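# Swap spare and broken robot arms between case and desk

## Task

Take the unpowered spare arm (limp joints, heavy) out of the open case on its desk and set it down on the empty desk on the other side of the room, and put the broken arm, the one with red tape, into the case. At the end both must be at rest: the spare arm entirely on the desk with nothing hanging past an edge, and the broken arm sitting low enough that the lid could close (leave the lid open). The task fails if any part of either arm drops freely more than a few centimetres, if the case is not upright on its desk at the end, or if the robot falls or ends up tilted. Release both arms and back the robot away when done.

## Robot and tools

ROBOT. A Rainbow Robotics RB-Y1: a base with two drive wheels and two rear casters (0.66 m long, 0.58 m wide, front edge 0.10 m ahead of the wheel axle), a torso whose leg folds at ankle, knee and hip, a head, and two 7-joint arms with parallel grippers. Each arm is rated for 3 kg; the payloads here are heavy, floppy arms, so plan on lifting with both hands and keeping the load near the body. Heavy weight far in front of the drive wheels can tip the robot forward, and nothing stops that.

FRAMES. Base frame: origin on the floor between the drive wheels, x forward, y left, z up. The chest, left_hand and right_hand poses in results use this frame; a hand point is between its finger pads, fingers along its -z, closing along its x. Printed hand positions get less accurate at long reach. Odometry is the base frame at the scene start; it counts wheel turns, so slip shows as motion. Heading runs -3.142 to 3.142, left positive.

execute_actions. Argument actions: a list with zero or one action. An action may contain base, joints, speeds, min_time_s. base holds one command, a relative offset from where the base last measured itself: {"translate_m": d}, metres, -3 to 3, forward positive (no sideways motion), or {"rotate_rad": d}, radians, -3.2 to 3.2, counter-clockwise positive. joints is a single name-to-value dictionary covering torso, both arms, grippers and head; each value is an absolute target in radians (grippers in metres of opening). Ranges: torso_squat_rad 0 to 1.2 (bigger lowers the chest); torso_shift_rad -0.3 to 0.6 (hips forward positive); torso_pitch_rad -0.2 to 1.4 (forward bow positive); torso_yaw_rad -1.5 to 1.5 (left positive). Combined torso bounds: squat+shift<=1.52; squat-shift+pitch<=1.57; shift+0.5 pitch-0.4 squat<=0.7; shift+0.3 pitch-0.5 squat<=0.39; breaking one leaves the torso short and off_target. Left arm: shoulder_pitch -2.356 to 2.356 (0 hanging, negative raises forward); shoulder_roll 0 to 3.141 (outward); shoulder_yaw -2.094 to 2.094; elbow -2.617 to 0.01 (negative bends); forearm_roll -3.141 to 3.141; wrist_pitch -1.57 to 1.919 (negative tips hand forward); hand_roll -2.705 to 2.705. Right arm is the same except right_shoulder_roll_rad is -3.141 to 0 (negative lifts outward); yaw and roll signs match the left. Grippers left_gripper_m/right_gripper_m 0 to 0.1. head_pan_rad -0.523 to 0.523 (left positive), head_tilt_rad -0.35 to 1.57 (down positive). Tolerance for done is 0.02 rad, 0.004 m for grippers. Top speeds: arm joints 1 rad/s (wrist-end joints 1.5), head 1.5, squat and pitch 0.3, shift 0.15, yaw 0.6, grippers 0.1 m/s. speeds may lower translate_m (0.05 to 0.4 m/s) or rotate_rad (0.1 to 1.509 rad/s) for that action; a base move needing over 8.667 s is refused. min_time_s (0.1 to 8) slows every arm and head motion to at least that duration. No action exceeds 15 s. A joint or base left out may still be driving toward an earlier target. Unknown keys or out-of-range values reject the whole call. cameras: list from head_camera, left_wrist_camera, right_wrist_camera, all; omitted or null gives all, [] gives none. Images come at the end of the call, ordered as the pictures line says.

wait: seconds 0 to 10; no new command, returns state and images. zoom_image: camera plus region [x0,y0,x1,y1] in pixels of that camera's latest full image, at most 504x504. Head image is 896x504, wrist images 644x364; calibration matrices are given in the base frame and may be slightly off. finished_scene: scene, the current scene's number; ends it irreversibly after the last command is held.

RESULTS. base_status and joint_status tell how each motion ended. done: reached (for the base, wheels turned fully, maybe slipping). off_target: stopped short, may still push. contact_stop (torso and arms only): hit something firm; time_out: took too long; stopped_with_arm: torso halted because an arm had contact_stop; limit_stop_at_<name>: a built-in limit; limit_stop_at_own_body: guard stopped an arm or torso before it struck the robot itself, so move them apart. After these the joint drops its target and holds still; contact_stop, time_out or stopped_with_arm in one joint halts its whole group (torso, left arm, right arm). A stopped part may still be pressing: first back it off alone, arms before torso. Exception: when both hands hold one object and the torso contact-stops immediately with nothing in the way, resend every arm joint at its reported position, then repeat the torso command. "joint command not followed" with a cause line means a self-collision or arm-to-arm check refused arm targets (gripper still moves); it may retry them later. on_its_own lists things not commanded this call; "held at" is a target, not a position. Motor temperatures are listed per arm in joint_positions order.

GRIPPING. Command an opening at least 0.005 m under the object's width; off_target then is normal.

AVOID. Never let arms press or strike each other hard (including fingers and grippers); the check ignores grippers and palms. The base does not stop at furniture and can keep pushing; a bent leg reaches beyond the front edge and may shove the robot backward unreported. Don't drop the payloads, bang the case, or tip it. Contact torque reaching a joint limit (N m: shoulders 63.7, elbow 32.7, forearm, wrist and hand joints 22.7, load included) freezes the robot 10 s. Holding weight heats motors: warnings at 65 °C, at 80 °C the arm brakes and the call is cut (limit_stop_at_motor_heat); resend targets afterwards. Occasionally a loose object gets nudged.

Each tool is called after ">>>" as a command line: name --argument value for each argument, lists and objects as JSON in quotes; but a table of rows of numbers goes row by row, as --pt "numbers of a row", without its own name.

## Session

>>> execute_actions --actions '[]'

Scene clock: 0.00 s.
Motor temperatures (°C, as the motors report them): left_arm=[32 27 29 29 27 29 30] | right_arm=[29 33 32 27 36 34 32]
base_odometry: x=+0.000 y=+0.000 heading=+0.000 (m, m, rad; odometry frame)
base_status: not commanded
joint_positions: torso_squat_rad=+0.350 torso_shift_rad=+0.000 torso_pitch_rad=-0.001 torso_yaw_rad=+0.000 left_shoulder_pitch_rad=-0.010 left_shoulder_roll_rad=+0.043 left_shoulder_yaw_rad=-0.027 left_elbow_rad=-0.178 left_forearm_roll_rad=+0.011 left_wrist_pitch_rad=-0.001 left_hand_roll_rad=-0.029 left_gripper_m=+0.100 right_shoulder_pitch_rad=+0.015 right_shoulder_roll_rad=-0.031 right_shoulder_yaw_rad=-0.011 right_elbow_rad=-0.202 right_forearm_roll_rad=+0.010 right_wrist_pitch_rad=-0.010 right_hand_roll_rad=+0.009 right_gripper_m=+0.100 head_pan_rad=+0.000 head_tilt_rad=+0.400
joint_status: not commanded
chest: x=-0.2279 y=-0.0003 z=+1.2474 quat_wxyz=(+1.000, +0.000, +0.000, +0.000) (m; base frame)
left_hand: x=-0.1338 y=+0.2493 z=+0.5685 quat_wxyz=(+0.995, +0.021, -0.094, -0.026) (m; base frame)
right_hand: x=-0.1378 y=-0.2455 z=+0.5682 quat_wxyz=(+0.995, -0.017, -0.099, +0.003) (m; base frame)
pictures: head_camera, left_wrist_camera, right_wrist_camera
camera_calibration (this result's frames):
head_camera: T_world_to_cam=[[-0.000524027, -0.999235, -0.0391099, 0.0533899], [-0.38044, 0.0363682, -0.92409, 1.32255], [0.924805, 0.0143947, -0.380168, 0.681283], [0, 0, 0, 1]] pos_world=[-0.126874, -0.00455669, 1.48325]
left_wrist_camera: T_world_to_cam=[[0.985357, -0.0718185, 0.154644, 0.070447], [-0.151843, -0.782191, 0.604252, -0.138605], [0.0775645, -0.618885, -0.781642, 0.69546], [0, 0, 0, 1]] pos_world=[-0.144405, 0.327054, 0.616459]
right_wrist_camera: T_world_to_cam=[[-0.978512, -0.0195357, -0.205262, -0.0256436], [-0.141006, 0.789727, 0.597033, -0.134296], [0.150437, 0.613147, -0.775512, 0.698086], [0, 0, 0, 1]] pos_world=[-0.149047, -0.322473, 0.61629]
Images, in order (width x height): head_camera 896x504, left_wrist_camera 644x364, right_wrist_camera 644x364.

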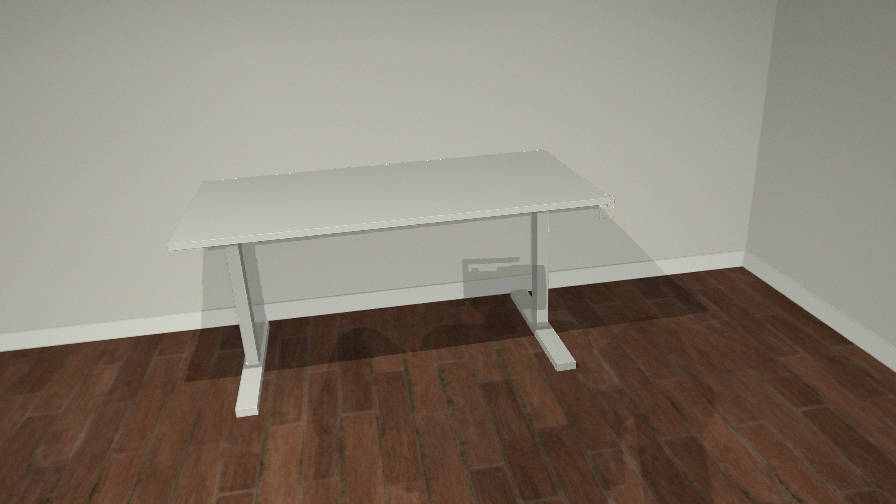

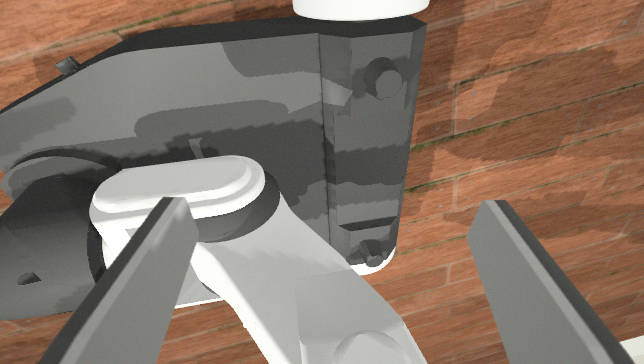

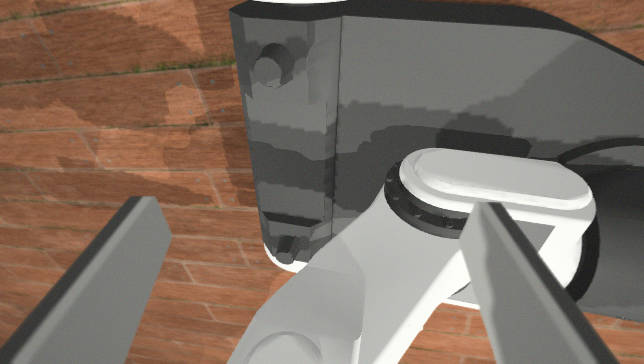

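>>> execute_actions --actions '[{"base": {"rotate_rad": -2.95}, "joints": {"torso_squat_rad": 0.0, "head_tilt_rad": 0.3}}]' --cameras '["head_camera"]'

Scene clock: 15.67 s.
Motor temperatures (°C, as the motors report them): left_arm=[32 27 29 29 27 29 30] | right_arm=[29 33 32 27 36 34 32]
base_odometry: x=+0.000 y=+0.000 heading=-2.949 (m, m, rad; odometry frame)
base_status: done
joint_positions: torso_squat_rad=+0.000 torso_shift_rad=+0.000 torso_pitch_rad=-0.001 torso_yaw_rad=+0.000 left_shoulder_pitch_rad=-0.010 left_shoulder_roll_rad=+0.043 left_shoulder_yaw_rad=-0.027 left_elbow_rad=-0.178 left_forearm_roll_rad=+0.011 left_wrist_pitch_rad=-0.001 left_hand_roll_rad=-0.029 left_gripper_m=+0.100 right_shoulder_pitch_rad=+0.015 right_shoulder_roll_rad=-0.031 right_shoulder_yaw_rad=-0.011 right_elbow_rad=-0.202 right_forearm_roll_rad=+0.010 right_wrist_pitch_rad=-0.010 right_hand_roll_rad=+0.009 right_gripper_m=+0.100 head_pan_rad=+0.000 head_tilt_rad=+0.300
joint_status: all done
chest: x=-0.2280 y=-0.0003 z=+1.2899 quat_wxyz=(+1.000, +0.000, +0.000, +0.000) (m; base frame)
left_hand: x=-0.1338 y=+0.2493 z=+0.6110 quat_wxyz=(+0.995, +0.021, -0.094, -0.026) (m; base frame)
right_hand: x=-0.1379 y=-0.2456 z=+0.6107 quat_wxyz=(+0.995, -0.017, -0.099, +0.003) (m; base frame)
pictures: head_camera
camera_calibration (this result's frames):
head_camera: T_world_to_cam=[[0.00342097, -0.999236, -0.0389303, 0.0555921], [-0.2861, 0.0363252, -0.957511, 1.43106], [0.958194, 0.0144136, -0.285757, 0.563701], [0, 0, 0, 1]] pos_world=[-0.130898, -0.00455906, 1.53351]
Images, in order (width x height): head_camera 896x504.

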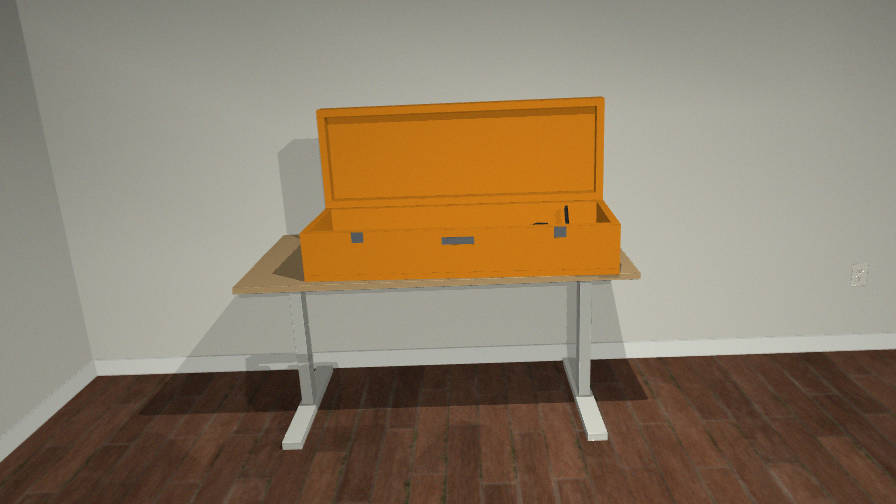

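>>> execute_actions --actions '[{"base": {"translate_m": 1.75}, "joints": {"head_tilt_rad": 0.75, "right_shoulder_pitch_rad": -1.652, "right_shoulder_roll_rad": -0.771, "right_shoulder_yaw_rad": -0.291, "right_elbow_rad": -0.112, "right_forearm_roll_rad": 0.0, "right_wrist_pitch_rad": 1.86, "right_hand_roll_rad": -1.1, "right_gripper_m": 0.06, "left_shoulder_pitch_rad": -1.5886, "left_shoulder_roll_rad": 0.3054, "left_shoulder_yaw_rad": 0.3495, "left_elbow_rad": -0.1324, "left_forearm_roll_rad": 0.0, "left_wrist_pitch_rad": 1.7049, "left_hand_roll_rad": 0.05, "left_gripper_m": 0.09}, "min_time_s": 4}]'

Scene clock: 43.27 s.
Motor temperatures (°C, as the motors report them): left_arm=[32 27 29 29 27 29 30] | right_arm=[29 33 32 27 36 34 32]
base_odometry: x=-1.718 y=-0.333 heading=-2.950 (m, m, rad; odometry frame)
base_status: done
joint_positions: torso_squat_rad=+0.000 torso_shift_rad=+0.000 torso_pitch_rad=-0.001 torso_yaw_rad=+0.000 left_shoulder_pitch_rad=-1.588 left_shoulder_roll_rad=+0.305 left_shoulder_yaw_rad=+0.349 left_elbow_rad=-0.132 left_forearm_roll_rad=+0.000 left_wrist_pitch_rad=+1.705 left_hand_roll_rad=+0.050 left_gripper_m=+0.090 right_shoulder_pitch_rad=-1.652 right_shoulder_roll_rad=-0.771 right_shoulder_yaw_rad=-0.291 right_elbow_rad=-0.112 right_forearm_roll_rad=+0.000 right_wrist_pitch_rad=+1.860 right_hand_roll_rad=-1.100 right_gripper_m=+0.060 head_pan_rad=+0.000 head_tilt_rad=+0.750
joint_status: all done
chest: x=-0.2279 y=-0.0003 z=+1.2899 quat_wxyz=(+1.000, +0.000, +0.000, +0.000) (m; base frame)
left_hand: x=+0.3053 y=+0.1944 z=+1.1744 quat_wxyz=(+1.000, +0.000, +0.000, +0.001) (m; base frame)
right_hand: x=+0.2593 y=-0.4131 z=+1.2802 quat_wxyz=(+0.740, +0.006, -0.017, -0.673) (m; base frame)
pictures: head_camera, left_wrist_camera, right_wrist_camera
camera_calibration (this result's frames):
head_camera: T_world_to_cam=[[-0.0140119, -0.999234, -0.0365427, 0.0484399], [-0.674208, 0.0364303, -0.737643, 1.02356], [0.738409, 0.0143016, -0.674202, 1.09707], [0, 0, 0, 1]] pos_world=[-0.119314, -0.0045755, 1.49644]
left_wrist_camera: T_world_to_cam=[[0.999435, -0.015138, -0.0299983, -0.258353], [0.00800203, -0.759855, 0.650044, -0.5879], [-0.0326347, -0.649917, -0.759304, 1.11441], [0, 0, 0, 1]] pos_world=[0.29928, 0.273645, 1.22059]
right_wrist_camera: T_world_to_cam=[[-0.102603, 0.99438, -0.0260928, 0.46815], [0.743073, 0.0940585, 0.662568, -0.971472], [0.661298, 0.0485927, -0.748548, 0.893068], [0, 0, 0, 1]] pos_world=[0.179324, -0.417541, 1.32438]
Images, in order (width x height): head_camera 896x504, left_wrist_camera 644x364, right_wrist_camera 644x364.

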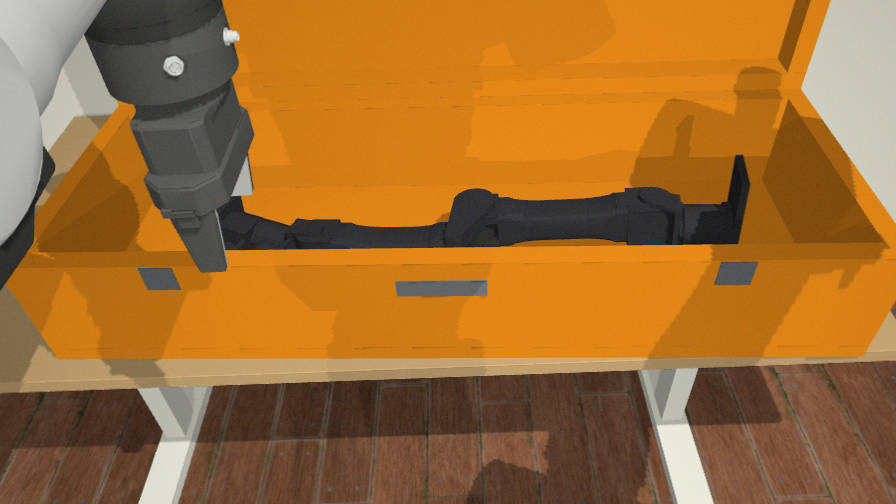

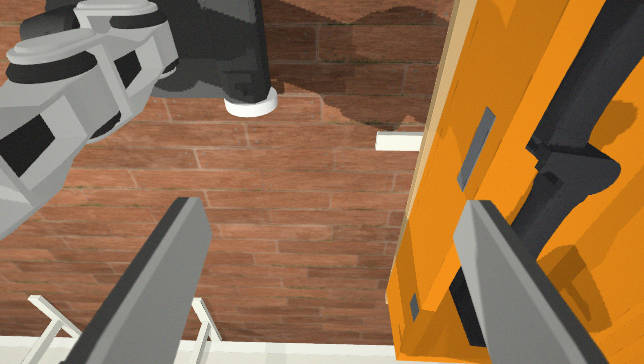

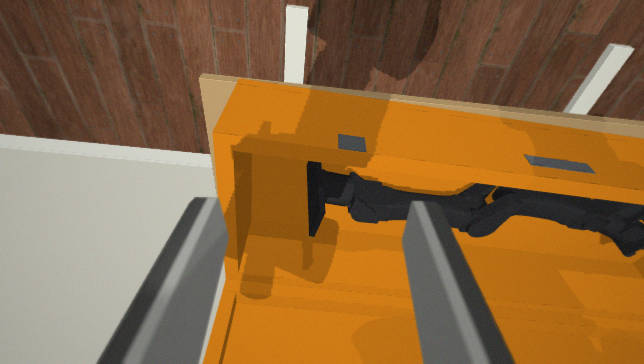

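>>> execute_actions --actions '[{"base": {"translate_m": 0.355}, "joints": {"torso_squat_rad": 0.7, "head_tilt_rad": 0.85}}]'

Scene clock: 61.77 s.
Motor temperatures (°C, as the motors report them): left_arm=[33 27 29 29 27 29 30] | right_arm=[30 33 32 28 36 34 32]
base_odometry: x=-2.067 y=-0.401 heading=-2.950 (m, m, rad; odometry frame)
base_status: done
joint_positions: torso_squat_rad=+0.700 torso_shift_rad=+0.000 torso_pitch_rad=-0.001 torso_yaw_rad=+0.000 left_shoulder_pitch_rad=-1.588 left_shoulder_roll_rad=+0.305 left_shoulder_yaw_rad=+0.349 left_elbow_rad=-0.132 left_forearm_roll_rad=+0.000 left_wrist_pitch_rad=+1.705 left_hand_roll_rad=+0.050 left_gripper_m=+0.090 right_shoulder_pitch_rad=-1.652 right_shoulder_roll_rad=-0.771 right_shoulder_yaw_rad=-0.291 right_elbow_rad=-0.112 right_forearm_roll_rad=+0.000 right_wrist_pitch_rad=+1.860 right_hand_roll_rad=-1.100 right_gripper_m=+0.060 head_pan_rad=+0.000 head_tilt_rad=+0.850
joint_status: all done
chest: x=-0.2280 y=-0.0002 z=+1.1253 quat_wxyz=(+1.000, +0.000, +0.000, +0.000) (m; base frame)
left_hand: x=+0.3052 y=+0.1945 z=+1.0098 quat_wxyz=(+1.000, +0.000, +0.000, +0.001) (m; base frame)
right_hand: x=+0.2591 y=-0.4130 z=+1.1157 quat_wxyz=(+0.739, +0.006, -0.017, -0.673) (m; base frame)
pictures: head_camera, left_wrist_camera, right_wrist_camera
camera_calibration (this result's frames):
head_camera: T_world_to_cam=[[-0.0176193, -0.999233, -0.0349695, 0.0396979], [-0.744378, 0.0364597, -0.666762, 0.793599], [0.667525, 0.0142827, -0.74445, 1.06472], [0, 0, 0, 1]] pos_world=[-0.11929, -0.00447396, 1.32316]
left_wrist_camera: T_world_to_cam=[[0.999439, -0.0151253, -0.0298652, -0.263286], [0.00792512, -0.759854, 0.650045, -0.480848], [-0.0325253, -0.649917, -0.759308, 0.98953], [0, 0, 0, 1]] pos_world=[0.299134, 0.273756, 1.05607]
right_wrist_camera: T_world_to_cam=[[-0.102558, 0.994385, -0.0260772, 0.463725], [0.742943, 0.0940042, 0.662721, -0.862531], [0.661451, 0.0485932, -0.748412, 0.769846], [0, 0, 0, 1]] pos_world=[0.179155, -0.417449, 1.15987]
Images, in order (width x height): head_camera 896x504, left_wrist_camera 644x364, right_wrist_camera 644x364.

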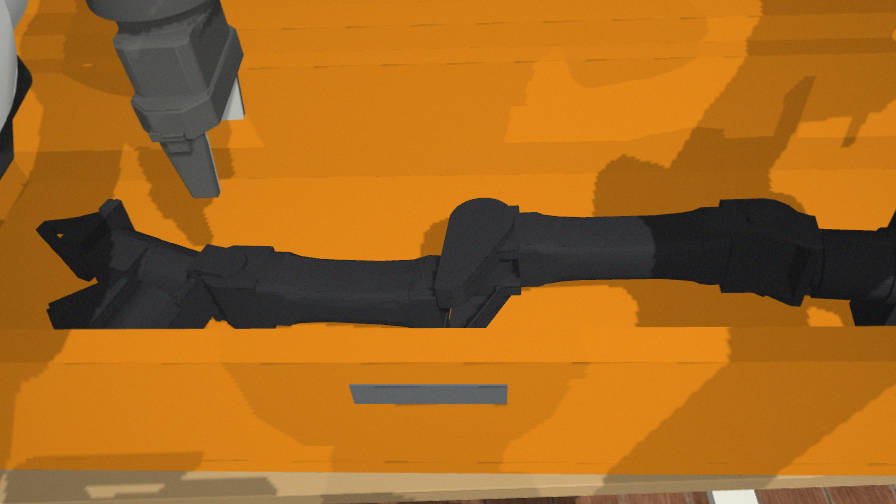

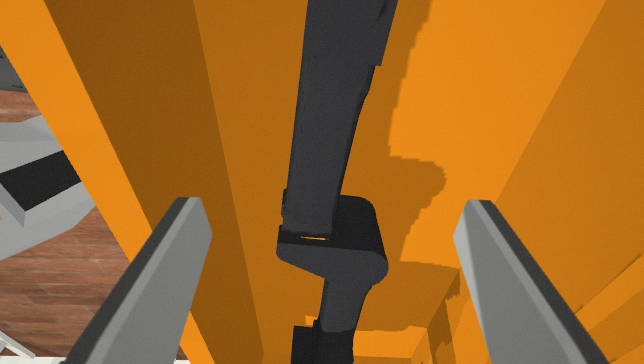

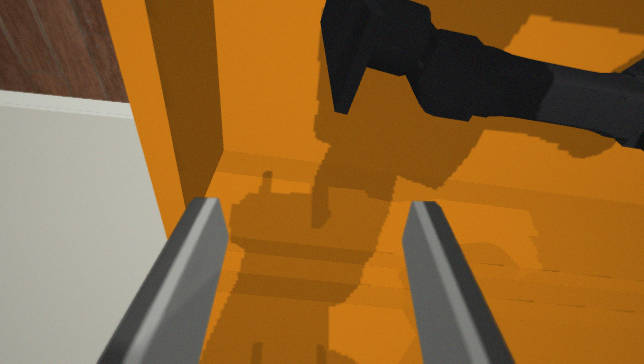

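>>> zoom_image --camera "right_wrist_camera" --region '[290, 0, 490, 140]'

Region (290, 0, 490, 140) of right_wrist_camera's 644x364 image, scaled by 2.520, with more detail than that image has; it fills the top 353 rows of this view, and the rest is white.

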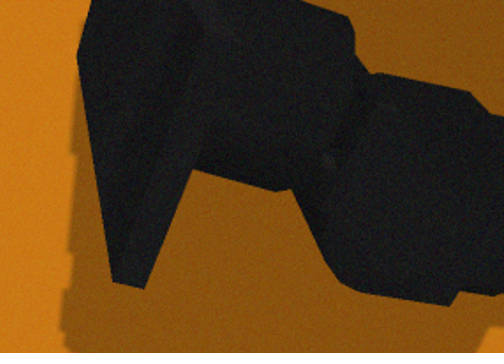

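>>> execute_actions --actions '[{"base": {"translate_m": 0.01}, "joints": {"torso_squat_rad": 0.96, "right_shoulder_pitch_rad": -1.664, "right_shoulder_roll_rad": -0.7347, "right_shoulder_yaw_rad": -0.2947, "right_wrist_pitch_rad": 1.894, "right_hand_roll_rad": -1.392, "left_shoulder_pitch_rad": -1.5776, "left_shoulder_roll_rad": 0.3355, "left_shoulder_yaw_rad": 0.349, "left_hand_roll_rad": -0.155}}]' --cameras '["left_wrist_camera", "right_wrist_camera"]'

Scene clock: 89.87 s.
Motor temperatures (°C, as the motors report them): left_arm=[34 27 29 30 27 29 30] | right_arm=[30 33 32 28 36 34 32]
base_odometry: x=-2.077 y=-0.403 heading=-2.950 (m, m, rad; odometry frame)
base_status: done
joint_positions: torso_squat_rad=+0.960 torso_shift_rad=+0.000 torso_pitch_rad=-0.001 torso_yaw_rad=+0.000 left_shoulder_pitch_rad=-1.577 left_shoulder_roll_rad=+0.335 left_shoulder_yaw_rad=+0.349 left_elbow_rad=-0.132 left_forearm_roll_rad=+0.000 left_wrist_pitch_rad=+1.705 left_hand_roll_rad=-0.155 left_gripper_m=+0.090 right_shoulder_pitch_rad=-1.664 right_shoulder_roll_rad=-0.735 right_shoulder_yaw_rad=-0.294 right_elbow_rad=-0.112 right_forearm_roll_rad=+0.000 right_wrist_pitch_rad=+1.894 right_hand_roll_rad=-1.392 right_gripper_m=+0.060 head_pan_rad=+0.000 head_tilt_rad=+0.850
joint_status: all done
chest: x=-0.2281 y=-0.0001 z=+0.9914 quat_wxyz=(+1.000, +0.000, +0.000, +0.000) (m; base frame)
left_hand: x=+0.3057 y=+0.2117 z=+0.8759 quat_wxyz=(+0.996, +0.000, +0.000, -0.085) (m; base frame)
right_hand: x=+0.2588 y=-0.3913 z=+0.9817 quat_wxyz=(+0.649, +0.000, -0.001, -0.761) (m; base frame)
pictures: left_wrist_camera, right_wrist_camera
camera_calibration (this result's frames):
left_wrist_camera: T_world_to_cam=[[0.981955, -0.186742, -0.0298792, -0.225813], [-0.122823, -0.749864, 0.650092, -0.342891], [-0.143805, -0.634691, -0.759268, 0.929781], [0, 0, 0, 1]] pos_world=[0.31333, 0.290833, 0.922116]
right_wrist_camera: T_world_to_cam=[[0.149475, 0.988716, -0.00985362, 0.355263], [0.760348, -0.108568, 0.640378, -0.837346], [0.632083, -0.103212, -0.767996, 0.636159], [0, 0, 0, 1]] pos_world=[0.181466, -0.376504, 1.02829]
Images, in order (width x height): left_wrist_camera 644x364, right_wrist_camera 644x364.

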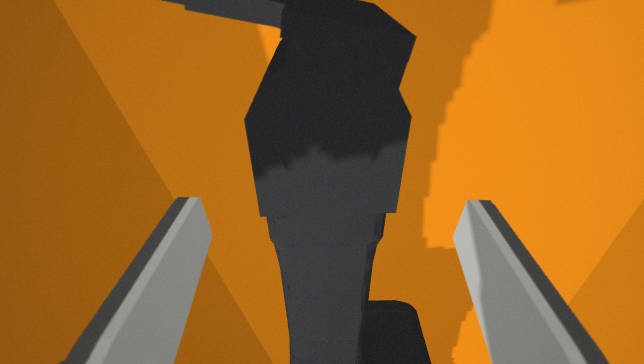

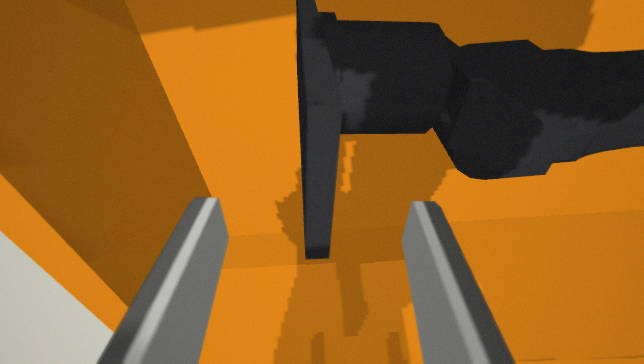

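>>> execute_actions --actions '[{"base": {"translate_m": -0.003}, "joints": {"torso_squat_rad": 1.072}}]' --cameras '["left_wrist_camera", "right_wrist_camera"]'

Scene clock: 98.30 s.
Motor temperatures (°C, as the motors report them): left_arm=[34 27 29 30 27 29 30] | right_arm=[30 33 32 28 36 34 32]
base_odometry: x=-2.074 y=-0.402 heading=-2.951 (m, m, rad; odometry frame)
base_status: done
joint_positions: torso_squat_rad=+1.072 torso_shift_rad=+0.000 torso_pitch_rad=-0.001 torso_yaw_rad=+0.000 left_shoulder_pitch_rad=-1.577 left_shoulder_roll_rad=+0.335 left_shoulder_yaw_rad=+0.349 left_elbow_rad=-0.132 left_forearm_roll_rad=+0.000 left_wrist_pitch_rad=+1.705 left_hand_roll_rad=-0.155 left_gripper_m=+0.090 right_shoulder_pitch_rad=-1.664 right_shoulder_roll_rad=-0.735 right_shoulder_yaw_rad=-0.294 right_elbow_rad=-0.112 right_forearm_roll_rad=+0.000 right_wrist_pitch_rad=+1.894 right_hand_roll_rad=-1.392 right_gripper_m=+0.060 head_pan_rad=+0.000 head_tilt_rad=+0.850
joint_status: all done
chest: x=-0.2281 y=-0.0001 z=+0.9248 quat_wxyz=(+1.000, +0.000, +0.000, +0.000) (m; base frame)
left_hand: x=+0.3056 y=+0.2118 z=+0.8093 quat_wxyz=(+0.996, +0.000, +0.000, -0.085) (m; base frame)
right_hand: x=+0.2587 y=-0.3912 z=+0.9150 quat_wxyz=(+0.649, +0.000, -0.001, -0.761) (m; base frame)
pictures: left_wrist_camera, right_wrist_camera
camera_calibration (this result's frames):
left_wrist_camera: T_world_to_cam=[[0.981961, -0.186703, -0.0299194, -0.227733], [-0.122767, -0.749869, 0.650096, -0.299558], [-0.143811, -0.634696, -0.759262, 0.87923], [0, 0, 0, 1]] pos_world=[0.313292, 0.290896, 0.855494]
right_wrist_camera: T_world_to_cam=[[0.149441, 0.988722, -0.00984975, 0.354559], [0.760397, -0.108552, 0.640323, -0.794602], [0.632032, -0.10318, -0.768043, 0.585084], [0, 0, 0, 1]] pos_world=[0.181435, -0.376447, 0.961663]
Images, in order (width x height): left_wrist_camera 644x364, right_wrist_camera 644x364.

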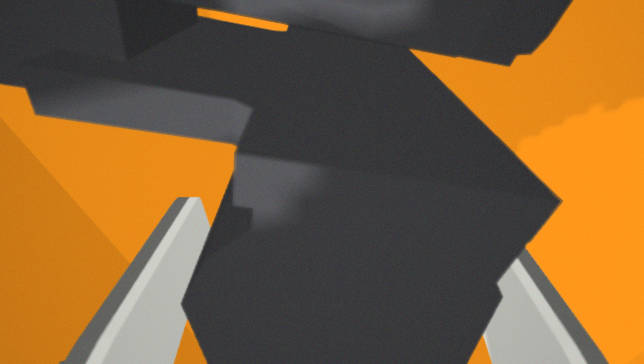

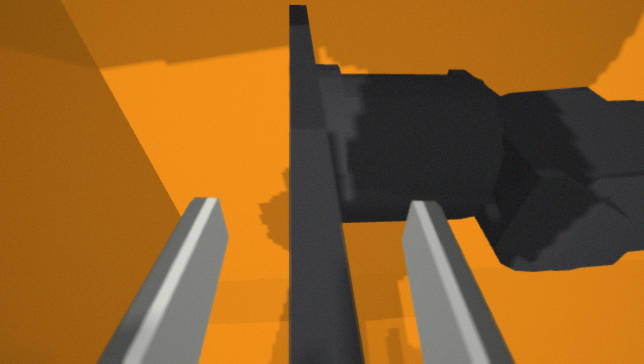

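>>> execute_actions --actions '[{"joints": {"left_gripper_m": 0.0, "right_gripper_m": 0.0}}]' --cameras '[]'

>>> execute_actions --actions '[{"joints": {"torso_squat_rad": 1.04}}]'

Scene clock: 102.33 s.
Motor temperatures (°C, as the motors report them): left_arm=[34 27 29 30 27 29 30] | right_arm=[30 33 32 28 36 34 32]
base_odometry: x=-2.074 y=-0.402 heading=-2.951 (m, m, rad; odometry frame)
base_status: not commanded
joint_positions: torso_squat_rad=+1.072 torso_shift_rad=+0.000 torso_pitch_rad=-0.001 torso_yaw_rad=+0.000 left_shoulder_pitch_rad=-1.577 left_shoulder_roll_rad=+0.335 left_shoulder_yaw_rad=+0.349 left_elbow_rad=-0.132 left_forearm_roll_rad=+0.000 left_wrist_pitch_rad=+1.705 left_hand_roll_rad=-0.155 left_gripper_m=+0.058 right_shoulder_pitch_rad=-1.664 right_shoulder_roll_rad=-0.735 right_shoulder_yaw_rad=-0.294 right_elbow_rad=-0.112 right_forearm_roll_rad=+0.001 right_wrist_pitch_rad=+1.894 right_hand_roll_rad=-1.392 right_gripper_m=+0.014 head_pan_rad=+0.000 head_tilt_rad=+0.850
joint_status: left_gripper_m off_target (ended at +0.058, target +0.000); right_gripper_m off_target (ended at +0.014, target +0.000)
chest: x=-0.2281 y=-0.0001 z=+0.9248 quat_wxyz=(+1.000, +0.000, +0.000, +0.000) (m; base frame)
left_hand: x=+0.3057 y=+0.2118 z=+0.8093 quat_wxyz=(+0.996, +0.000, +0.000, -0.085) (m; base frame)
right_hand: x=+0.2587 y=-0.3913 z=+0.9150 quat_wxyz=(+0.649, +0.000, -0.001, -0.761) (m; base frame)
pictures: none
No camera images: the call's "cameras" was empty. Leave "cameras" out to get every camera's image.

Scene clock: 103.07 s.
Motor temperatures (°C, as the motors report them): left_arm=[34 27 29 30 27 29 30] | right_arm=[30 33 32 28 36 34 32]
base_odometry: x=-2.074 y=-0.402 heading=-2.951 (m, m, rad; odometry frame)
base_status: not commanded
joint_positions: torso_squat_rad=+1.040 torso_shift_rad=+0.001 torso_pitch_rad=+0.001 torso_yaw_rad=+0.000 left_shoulder_pitch_rad=-1.574 left_shoulder_roll_rad=+0.335 left_shoulder_yaw_rad=+0.349 left_elbow_rad=-0.131 left_forearm_roll_rad=+0.000 left_wrist_pitch_rad=+1.705 left_hand_roll_rad=-0.155 left_gripper_m=+0.058 right_shoulder_pitch_rad=-1.662 right_shoulder_roll_rad=-0.734 right_shoulder_yaw_rad=-0.294 right_elbow_rad=-0.111 right_forearm_roll_rad=+0.001 right_wrist_pitch_rad=+1.894 right_hand_roll_rad=-1.392 right_gripper_m=+0.014 head_pan_rad=+0.000 head_tilt_rad=+0.850
joint_status: all done
chest: x=-0.2274 y=-0.0001 z=+0.9443 quat_wxyz=(+1.000, +0.000, +0.000, +0.000) (m; base frame)
left_hand: x=+0.3052 y=+0.2119 z=+0.8260 quat_wxyz=(+0.996, +0.000, +0.003, -0.085) (m; base frame)
right_hand: x=+0.2589 y=-0.3913 z=+0.9322 quat_wxyz=(+0.649, -0.002, +0.001, -0.761) (m; base frame)
pictures: head_camera, left_wrist_camera, right_wrist_camera
camera_calibration (this result's frames):
head_camera: T_world_to_cam=[[-0.0176886, -0.999233, -0.034945, 0.033456], [-0.745475, 0.0364715, -0.665535, 0.671989], [0.666298, 0.0142783, -0.745549, 0.93032], [0, 0, 0, 1]] pos_world=[-0.118328, -0.00436151, 1.142]
left_wrist_camera: T_world_to_cam=[[0.981807, -0.186443, -0.0359806, -0.221806], [-0.118563, -0.749946, 0.650787, -0.312246], [-0.148318, -0.634681, -0.758407, 0.892638], [0, 0, 0, 1]] pos_world=[0.313144, 0.291018, 0.872208]
right_wrist_camera: T_world_to_cam=[[0.149676, 0.988677, -0.0107295, 0.355484], [0.763898, -0.108744, 0.636109, -0.802829], [0.627739, -0.103407, -0.771525, 0.602401], [0, 0, 0, 1]] pos_world=[0.181921, -0.376469, 0.979268]
Images, in order (width x height): head_camera 896x504, left_wrist_camera 644x364, right_wrist_camera 644x364.

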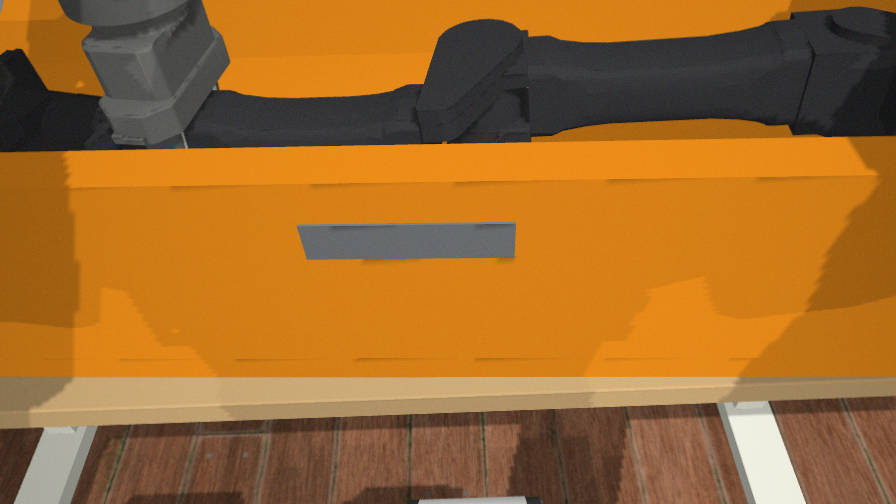

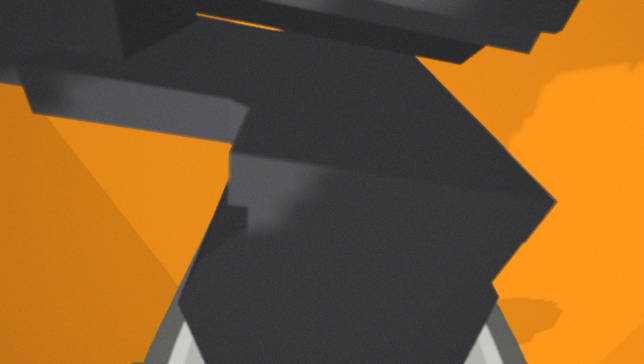

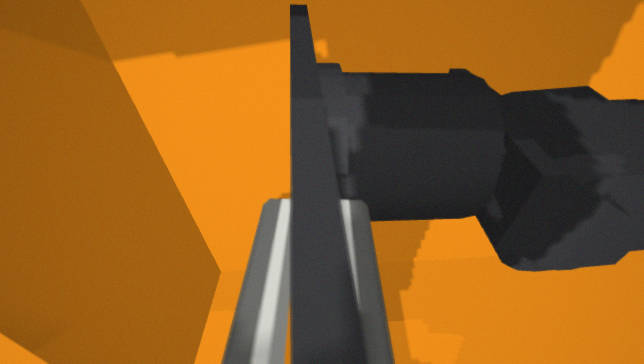

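>>> execute_actions --actions '[{"joints": {"torso_squat_rad": 0.75}}]' --cameras '["head_camera", "left_wrist_camera"]'

Scene clock: 114.27 s.
Motor temperatures (°C, as the motors report them): left_arm=[36 27 29 31 27 29 30] | right_arm=[31 33 32 29 36 34 32]
base_odometry: x=-2.074 y=-0.402 heading=-2.951 (m, m, rad; odometry frame)
base_status: not commanded
joint_positions: torso_squat_rad=+0.750 torso_shift_rad=+0.001 torso_pitch_rad=+0.001 torso_yaw_rad=+0.000 left_shoulder_pitch_rad=-1.573 left_shoulder_roll_rad=+0.334 left_shoulder_yaw_rad=+0.349 left_elbow_rad=-0.130 left_forearm_roll_rad=+0.000 left_wrist_pitch_rad=+1.705 left_hand_roll_rad=-0.155 left_gripper_m=+0.058 right_shoulder_pitch_rad=-1.662 right_shoulder_roll_rad=-0.734 right_shoulder_yaw_rad=-0.294 right_elbow_rad=-0.111 right_forearm_roll_rad=+0.001 right_wrist_pitch_rad=+1.894 right_hand_roll_rad=-1.392 right_gripper_m=+0.014 head_pan_rad=+0.000 head_tilt_rad=+0.850
joint_status: all done
chest: x=-0.2271 y=-0.0002 z=+1.1022 quat_wxyz=(+1.000, +0.000, +0.001, +0.000) (m; base frame)
left_hand: x=+0.3051 y=+0.2117 z=+0.9830 quat_wxyz=(+0.996, +0.000, +0.004, -0.085) (m; base frame)
right_hand: x=+0.2592 y=-0.3913 z=+1.0899 quat_wxyz=(+0.649, -0.002, +0.001, -0.761) (m; base frame)
pictures: head_camera, left_wrist_camera
camera_calibration (this result's frames):
head_camera: T_world_to_cam=[[-0.0176926, -0.999234, -0.0348935, 0.0388386], [-0.745621, 0.0364371, -0.665373, 0.777015], [0.666135, 0.0142451, -0.745695, 1.04795], [0, 0, 0, 1]] pos_world=[-0.11803, -0.00443146, 1.29981]
left_wrist_camera: T_world_to_cam=[[0.98171, -0.186563, -0.0379543, -0.214045], [-0.117324, -0.749836, 0.651138, -0.4153], [-0.149938, -0.634776, -0.75801, 1.01166], [0, 0, 0, 1]] pos_world=[0.313091, 0.290836, 1.02914]
Images, in order (width x height): head_camera 896x504, left_wrist_camera 644x364.

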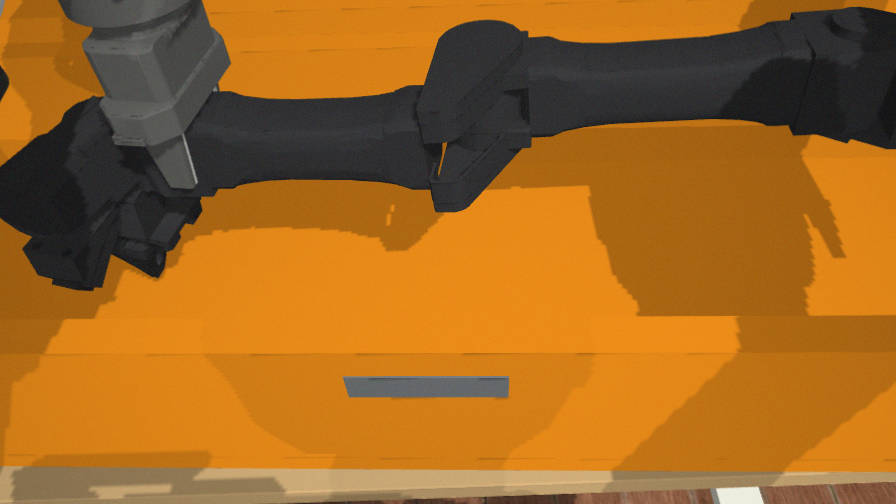

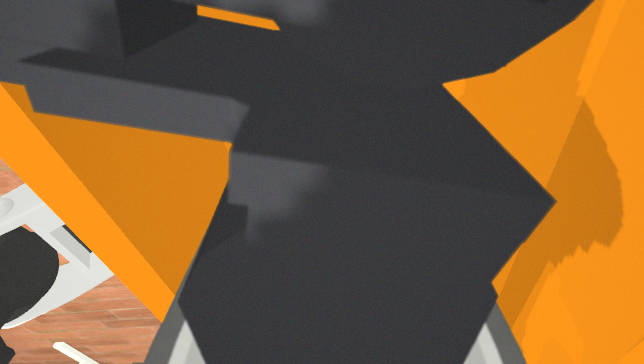

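>>> execute_actions --actions '[{"joints": {"torso_squat_rad": 0.1}}]' --cameras '[]'

>>> execute_actions --actions '[{"base": {"translate_m": -0.6}, "joints": {"torso_squat_rad": 0.0}}]' --cameras '["head_camera", "left_wrist_camera"]'

Scene clock: 128.33 s.
Motor temperatures (°C, as the motors report them): left_arm=[37 27 29 32 27 29 30] | right_arm=[32 33 32 29 36 34 32]
base_odometry: x=-2.074 y=-0.402 heading=-2.951 (m, m, rad; odometry frame)
base_status: not commanded
joint_positions: torso_squat_rad=+0.100 torso_shift_rad=+0.001 torso_pitch_rad=+0.001 torso_yaw_rad=+0.000 left_shoulder_pitch_rad=-1.573 left_shoulder_roll_rad=+0.334 left_shoulder_yaw_rad=+0.349 left_elbow_rad=-0.130 left_forearm_roll_rad=+0.000 left_wrist_pitch_rad=+1.705 left_hand_roll_rad=-0.155 left_gripper_m=+0.058 right_shoulder_pitch_rad=-1.662 right_shoulder_roll_rad=-0.734 right_shoulder_yaw_rad=-0.294 right_elbow_rad=-0.111 right_forearm_roll_rad=+0.001 right_wrist_pitch_rad=+1.894 right_hand_roll_rad=-1.392 right_gripper_m=+0.014 head_pan_rad=+0.000 head_tilt_rad=+0.850
joint_status: all done
chest: x=-0.2268 y=-0.0003 z=+1.2864 quat_wxyz=(+1.000, +0.000, +0.001, +0.000) (m; base frame)
left_hand: x=+0.3053 y=+0.2116 z=+1.1670 quat_wxyz=(+0.996, +0.000, +0.004, -0.085) (m; base frame)
right_hand: x=+0.2595 y=-0.3915 z=+1.2740 quat_wxyz=(+0.649, -0.002, +0.001, -0.761) (m; base frame)
pictures: none
No camera images: the call's "cameras" was empty. Leave "cameras" out to get every camera's image.

Scene clock: 131.30 s.
Motor temperatures (°C, as the motors report them): left_arm=[38 27 29 32 27 29 30] | right_arm=[32 33 32 29 36 34 32]
base_odometry: x=-1.484 y=-0.288 heading=-2.952 (m, m, rad; odometry frame)
base_status: done
joint_positions: torso_squat_rad=+0.000 torso_shift_rad=+0.001 torso_pitch_rad=+0.001 torso_yaw_rad=+0.000 left_shoulder_pitch_rad=-1.573 left_shoulder_roll_rad=+0.334 left_shoulder_yaw_rad=+0.349 left_elbow_rad=-0.130 left_forearm_roll_rad=+0.000 left_wrist_pitch_rad=+1.705 left_hand_roll_rad=-0.155 left_gripper_m=+0.058 right_shoulder_pitch_rad=-1.662 right_shoulder_roll_rad=-0.734 right_shoulder_yaw_rad=-0.294 right_elbow_rad=-0.111 right_forearm_roll_rad=+0.001 right_wrist_pitch_rad=+1.894 right_hand_roll_rad=-1.392 right_gripper_m=+0.014 head_pan_rad=+0.000 head_tilt_rad=+0.850
joint_status: all done
chest: x=-0.2268 y=-0.0003 z=+1.2899 quat_wxyz=(+1.000, +0.000, +0.001, +0.000) (m; base frame)
left_hand: x=+0.3053 y=+0.2116 z=+1.1705 quat_wxyz=(+0.996, +0.000, +0.004, -0.085) (m; base frame)
right_hand: x=+0.2595 y=-0.3914 z=+1.2775 quat_wxyz=(+0.649, -0.002, +0.001, -0.761) (m; base frame)
pictures: head_camera, left_wrist_camera
camera_calibration (this result's frames):
head_camera: T_world_to_cam=[[-0.0176931, -0.999235, -0.0348875, 0.0452723], [-0.745756, 0.0364306, -0.665222, 0.901968], [0.665984, 0.0142477, -0.74583, 1.18788], [0, 0, 0, 1]] pos_world=[-0.117658, -0.00454621, 1.48754]
left_wrist_camera: T_world_to_cam=[[0.981693, -0.186537, -0.0384972, -0.206544], [-0.116943, -0.749836, 0.651207, -0.53763], [-0.150341, -0.634784, -0.757923, 1.15377], [0, 0, 0, 1]] pos_world=[0.313348, 0.29073, 1.21662]
Images, in order (width x height): head_camera 896x504, left_wrist_camera 644x364.

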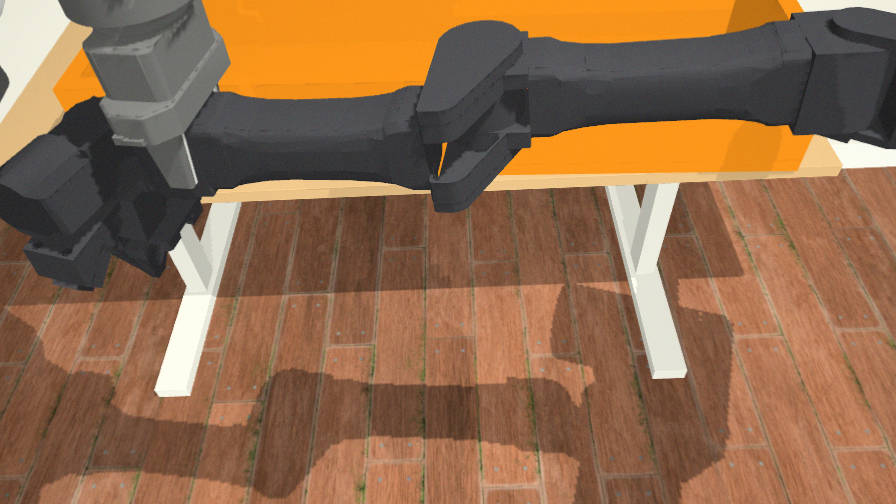

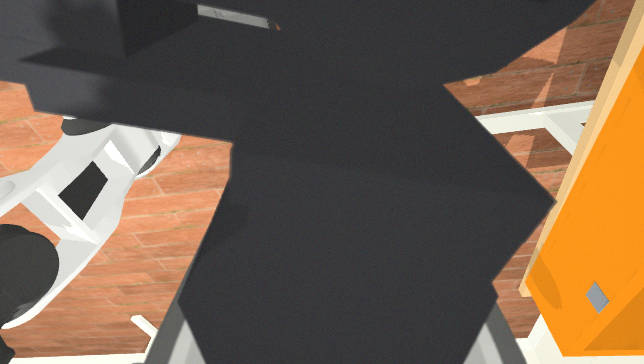

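>>> execute_actions --actions '[{"base": {"rotate_rad": 3.087}, "speeds": {"rotate_rad": 1.0}, "joints": {"head_tilt_rad": 0.25, "head_pan_rad": 0.5}}]' --cameras '["head_camera", "left_wrist_camera"]'

Scene clock: 139.33 s.
Motor temperatures (°C, as the motors report them): left_arm=[39 27 29 33 27 29 30] | right_arm=[33 33 32 29 37 34 32]
base_odometry: x=-1.484 y=-0.288 heading=+0.134 (m, m, rad; odometry frame)
base_status: done
joint_positions: torso_squat_rad=+0.000 torso_shift_rad=+0.001 torso_pitch_rad=+0.001 torso_yaw_rad=+0.000 left_shoulder_pitch_rad=-1.573 left_shoulder_roll_rad=+0.334 left_shoulder_yaw_rad=+0.349 left_elbow_rad=-0.130 left_forearm_roll_rad=+0.000 left_wrist_pitch_rad=+1.705 left_hand_roll_rad=-0.155 left_gripper_m=+0.058 right_shoulder_pitch_rad=-1.662 right_shoulder_roll_rad=-0.734 right_shoulder_yaw_rad=-0.294 right_elbow_rad=-0.111 right_forearm_roll_rad=+0.001 right_wrist_pitch_rad=+1.894 right_hand_roll_rad=-1.392 right_gripper_m=+0.014 head_pan_rad=+0.500 head_tilt_rad=+0.250
joint_status: all done
chest: x=-0.2268 y=-0.0003 z=+1.2899 quat_wxyz=(+1.000, +0.000, +0.001, +0.000) (m; base frame)
left_hand: x=+0.3053 y=+0.2116 z=+1.1705 quat_wxyz=(+0.996, +0.000, +0.004, -0.085) (m; base frame)
right_hand: x=+0.2595 y=-0.3914 z=+1.2775 quat_wxyz=(+0.649, -0.002, +0.001, -0.761) (m; base frame)
pictures: head_camera, left_wrist_camera
camera_calibration (this result's frames):
head_camera: T_world_to_cam=[[0.483675, -0.874362, -0.039364, 0.154519], [-0.228229, -0.0825765, -0.970099, 1.46203], [0.844967, 0.478197, -0.239495, 0.470204], [0, 0, 0, 1]] pos_world=[-0.138365, 0.0309853, 1.53701]
left_wrist_camera: T_world_to_cam=[[0.981694, -0.186545, -0.0384492, -0.206582], [-0.116981, -0.749836, 0.6512, -0.537631], [-0.150309, -0.634782, -0.757931, 1.15376], [0, 0, 0, 1]] pos_world=[0.313329, 0.290716, 1.21664]
Images, in order (width x height): head_camera 896x504, left_wrist_camera 644x364.

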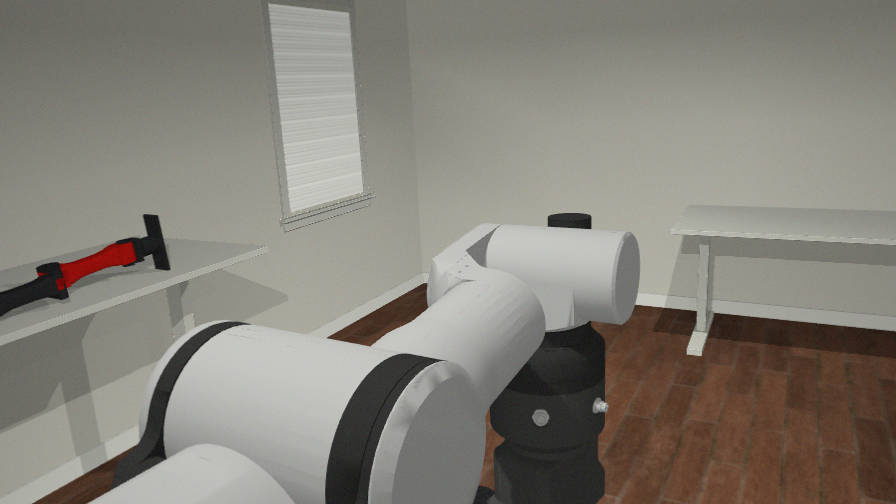

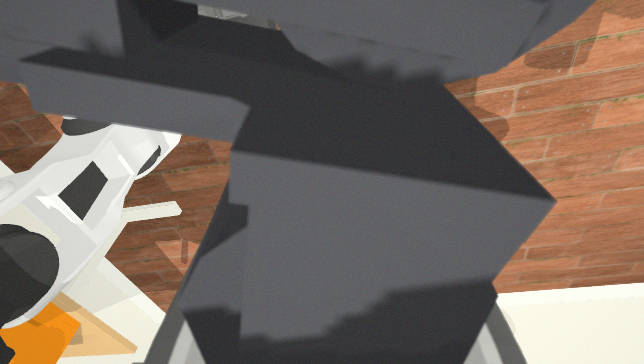

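>>> execute_actions --actions '[{"base": {"translate_m": 3.0}, "joints": {"head_tilt_rad": 1.0, "head_pan_rad": 0.0}}]' --cameras '["head_camera"]'

Scene clock: 156.17 s.
Motor temperatures (°C, as the motors report them): left_arm=[40 27 29 33 27 29 30] | right_arm=[33 33 32 30 37 34 32]
base_odometry: x=+1.489 y=+0.114 heading=+0.134 (m, m, rad; odometry frame)
base_status: done
joint_positions: torso_squat_rad=+0.000 torso_shift_rad=+0.001 torso_pitch_rad=+0.001 torso_yaw_rad=+0.000 left_shoulder_pitch_rad=-1.573 left_shoulder_roll_rad=+0.334 left_shoulder_yaw_rad=+0.349 left_elbow_rad=-0.130 left_forearm_roll_rad=+0.000 left_wrist_pitch_rad=+1.705 left_hand_roll_rad=-0.155 left_gripper_m=+0.058 right_shoulder_pitch_rad=-1.662 right_shoulder_roll_rad=-0.734 right_shoulder_yaw_rad=-0.294 right_elbow_rad=-0.111 right_forearm_roll_rad=+0.001 right_wrist_pitch_rad=+1.894 right_hand_roll_rad=-1.392 right_gripper_m=+0.014 head_pan_rad=+0.000 head_tilt_rad=+1.000
joint_status: all done
chest: x=-0.2267 y=-0.0003 z=+1.2899 quat_wxyz=(+1.000, +0.000, +0.001, +0.000) (m; base frame)
left_hand: x=+0.3054 y=+0.2116 z=+1.1704 quat_wxyz=(+0.996, +0.000, +0.004, -0.085) (m; base frame)
right_hand: x=+0.2596 y=-0.3914 z=+1.2775 quat_wxyz=(+0.649, -0.002, +0.001, -0.761) (m; base frame)
pictures: head_camera
camera_calibration (this result's frames):
head_camera: T_world_to_cam=[[-0.022744, -0.999234, -0.0318555, 0.0397227], [-0.836835, 0.0364617, -0.546239, 0.706134], [0.546982, 0.0142342, -0.837023, 1.29936], [0, 0, 0, 1]] pos_world=[-0.118906, -0.00454991, 1.47458]
Images, in order (width x height): head_camera 896x504.

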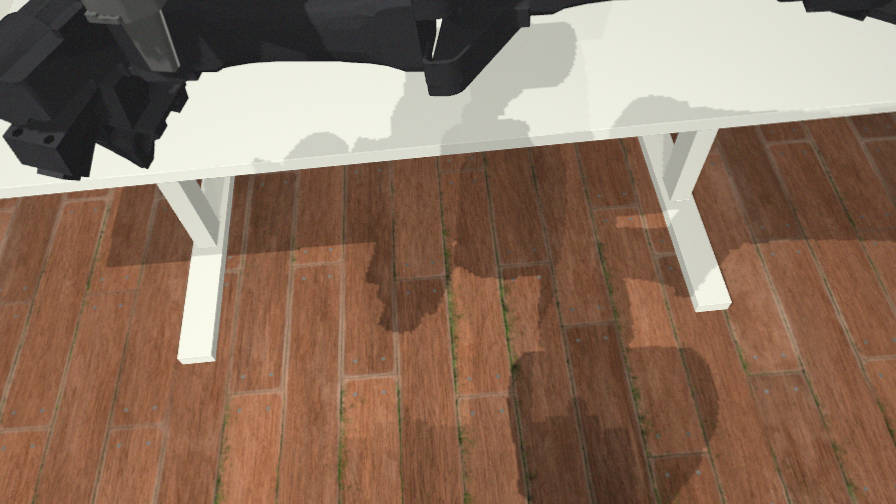

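>>> execute_actions --actions '[{"base": {"translate_m": 0.52}, "speeds": {"translate_m": 0.25}, "joints": {"torso_yaw_rad": 0.3, "torso_squat_rad": 0.78, "head_tilt_rad": 0.85}}]' --cameras '["head_camera"]'

Scene clock: 169.13 s.
Motor temperatures (°C, as the motors report them): left_arm=[40 28 29 34 27 29 30] | right_arm=[34 33 32 30 37 34 32]
base_odometry: x=+2.004 y=+0.184 heading=+0.134 (m, m, rad; odometry frame)
base_status: done
joint_positions: torso_squat_rad=+0.780 torso_shift_rad=+0.001 torso_pitch_rad=+0.001 torso_yaw_rad=+0.300 left_shoulder_pitch_rad=-1.573 left_shoulder_roll_rad=+0.334 left_shoulder_yaw_rad=+0.349 left_elbow_rad=-0.130 left_forearm_roll_rad=+0.000 left_wrist_pitch_rad=+1.705 left_hand_roll_rad=-0.155 left_gripper_m=+0.058 right_shoulder_pitch_rad=-1.662 right_shoulder_roll_rad=-0.734 right_shoulder_yaw_rad=-0.294 right_elbow_rad=-0.111 right_forearm_roll_rad=+0.001 right_wrist_pitch_rad=+1.894 right_hand_roll_rad=-1.392 right_gripper_m=+0.014 head_pan_rad=+0.000 head_tilt_rad=+0.850
joint_status: all done
chest: x=-0.2273 y=+0.0000 z=+1.0876 quat_wxyz=(+0.989, +0.000, +0.001, +0.149) (m; base frame)
left_hand: x=+0.2184 y=+0.3597 z=+0.9682 quat_wxyz=(+0.998, -0.001, +0.004, +0.065) (m; base frame)
right_hand: x=+0.3529 y=-0.2299 z=+1.0753 quat_wxyz=(+0.755, -0.002, +0.001, -0.656) (m; base frame)
pictures: head_camera
camera_calibration (this result's frames):
head_camera: T_world_to_cam=[[0.278484, -0.959809, -0.0348163, 0.105734], [-0.723023, -0.185645, -0.665412, 0.7724], [0.632205, 0.21048, -0.745664, 1.02945], [0, 0, 0, 1]] pos_world=[-0.121803, 0.0281984, 1.28527]
Images, in order (width x height): head_camera 896x504.

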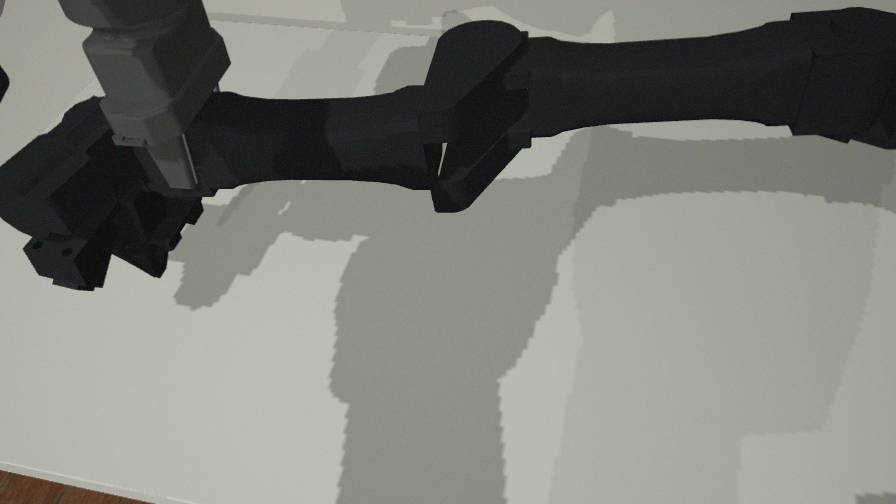

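>>> execute_actions --actions '[{"joints": {"torso_squat_rad": 0.825}}]' --cameras '[]'

Scene clock: 172.63 s.
Motor temperatures (°C, as the motors report them): left_arm=[41 28 29 34 27 29 30] | right_arm=[34 33 32 30 37 34 32]
base_odometry: x=+2.004 y=+0.184 heading=+0.134 (m, m, rad; odometry frame)
base_status: not commanded
joint_positions: torso_squat_rad=+0.825 torso_shift_rad=+0.001 torso_pitch_rad=+0.001 torso_yaw_rad=+0.300 left_shoulder_pitch_rad=-1.573 left_shoulder_roll_rad=+0.334 left_shoulder_yaw_rad=+0.349 left_elbow_rad=-0.130 left_forearm_roll_rad=+0.000 left_wrist_pitch_rad=+1.705 left_hand_roll_rad=-0.155 left_gripper_m=+0.058 right_shoulder_pitch_rad=-1.662 right_shoulder_roll_rad=-0.734 right_shoulder_yaw_rad=-0.294 right_elbow_rad=-0.111 right_forearm_roll_rad=+0.001 right_wrist_pitch_rad=+1.894 right_hand_roll_rad=-1.392 right_gripper_m=+0.014 head_pan_rad=+0.000 head_tilt_rad=+0.850
joint_status: all done
chest: x=-0.2273 y=+0.0000 z=+1.0650 quat_wxyz=(+0.989, +0.000, +0.001, +0.149) (m; base frame)
left_hand: x=+0.2184 y=+0.3597 z=+0.9456 quat_wxyz=(+0.998, -0.001, +0.004, +0.065) (m; base frame)
right_hand: x=+0.3529 y=-0.2299 z=+1.0527 quat_wxyz=(+0.755, -0.002, +0.001, -0.656) (m; base frame)
pictures: none
No camera images: the call's "cameras" was empty. Leave "cameras" out to get every camera's image.

>>> execute_actions --actions '[{"joints": {"torso_squat_rad": 0.843}}]' --cameras '[]'

Scene clock: 174.87 s.
Motor temperatures (°C, as the motors report them): left_arm=[41 28 29 34 27 29 30] | right_arm=[34 33 32 30 37 34 32]
base_odometry: x=+2.004 y=+0.184 heading=+0.134 (m, m, rad; odometry frame)
base_status: not commanded
joint_positions: torso_squat_rad=+0.843 torso_shift_rad=+0.001 torso_pitch_rad=+0.001 torso_yaw_rad=+0.300 left_shoulder_pitch_rad=-1.573 left_shoulder_roll_rad=+0.334 left_shoulder_yaw_rad=+0.349 left_elbow_rad=-0.130 left_forearm_roll_rad=+0.000 left_wrist_pitch_rad=+1.705 left_hand_roll_rad=-0.155 left_gripper_m=+0.058 right_shoulder_pitch_rad=-1.662 right_shoulder_roll_rad=-0.734 right_shoulder_yaw_rad=-0.294 right_elbow_rad=-0.111 right_forearm_roll_rad=+0.001 right_wrist_pitch_rad=+1.894 right_hand_roll_rad=-1.392 right_gripper_m=+0.014 head_pan_rad=+0.000 head_tilt_rad=+0.850
joint_status: all done
chest: x=-0.2273 y=+0.0000 z=+1.0556 quat_wxyz=(+0.989, +0.000, +0.001, +0.149) (m; base frame)
left_hand: x=+0.2184 y=+0.3597 z=+0.9362 quat_wxyz=(+0.998, -0.001, +0.004, +0.065) (m; base frame)
right_hand: x=+0.3529 y=-0.2299 z=+1.0433 quat_wxyz=(+0.755, -0.002, +0.001, -0.656) (m; base frame)
pictures: none
No camera images: the call's "cameras" was empty. Leave "cameras" out to get every camera's image.


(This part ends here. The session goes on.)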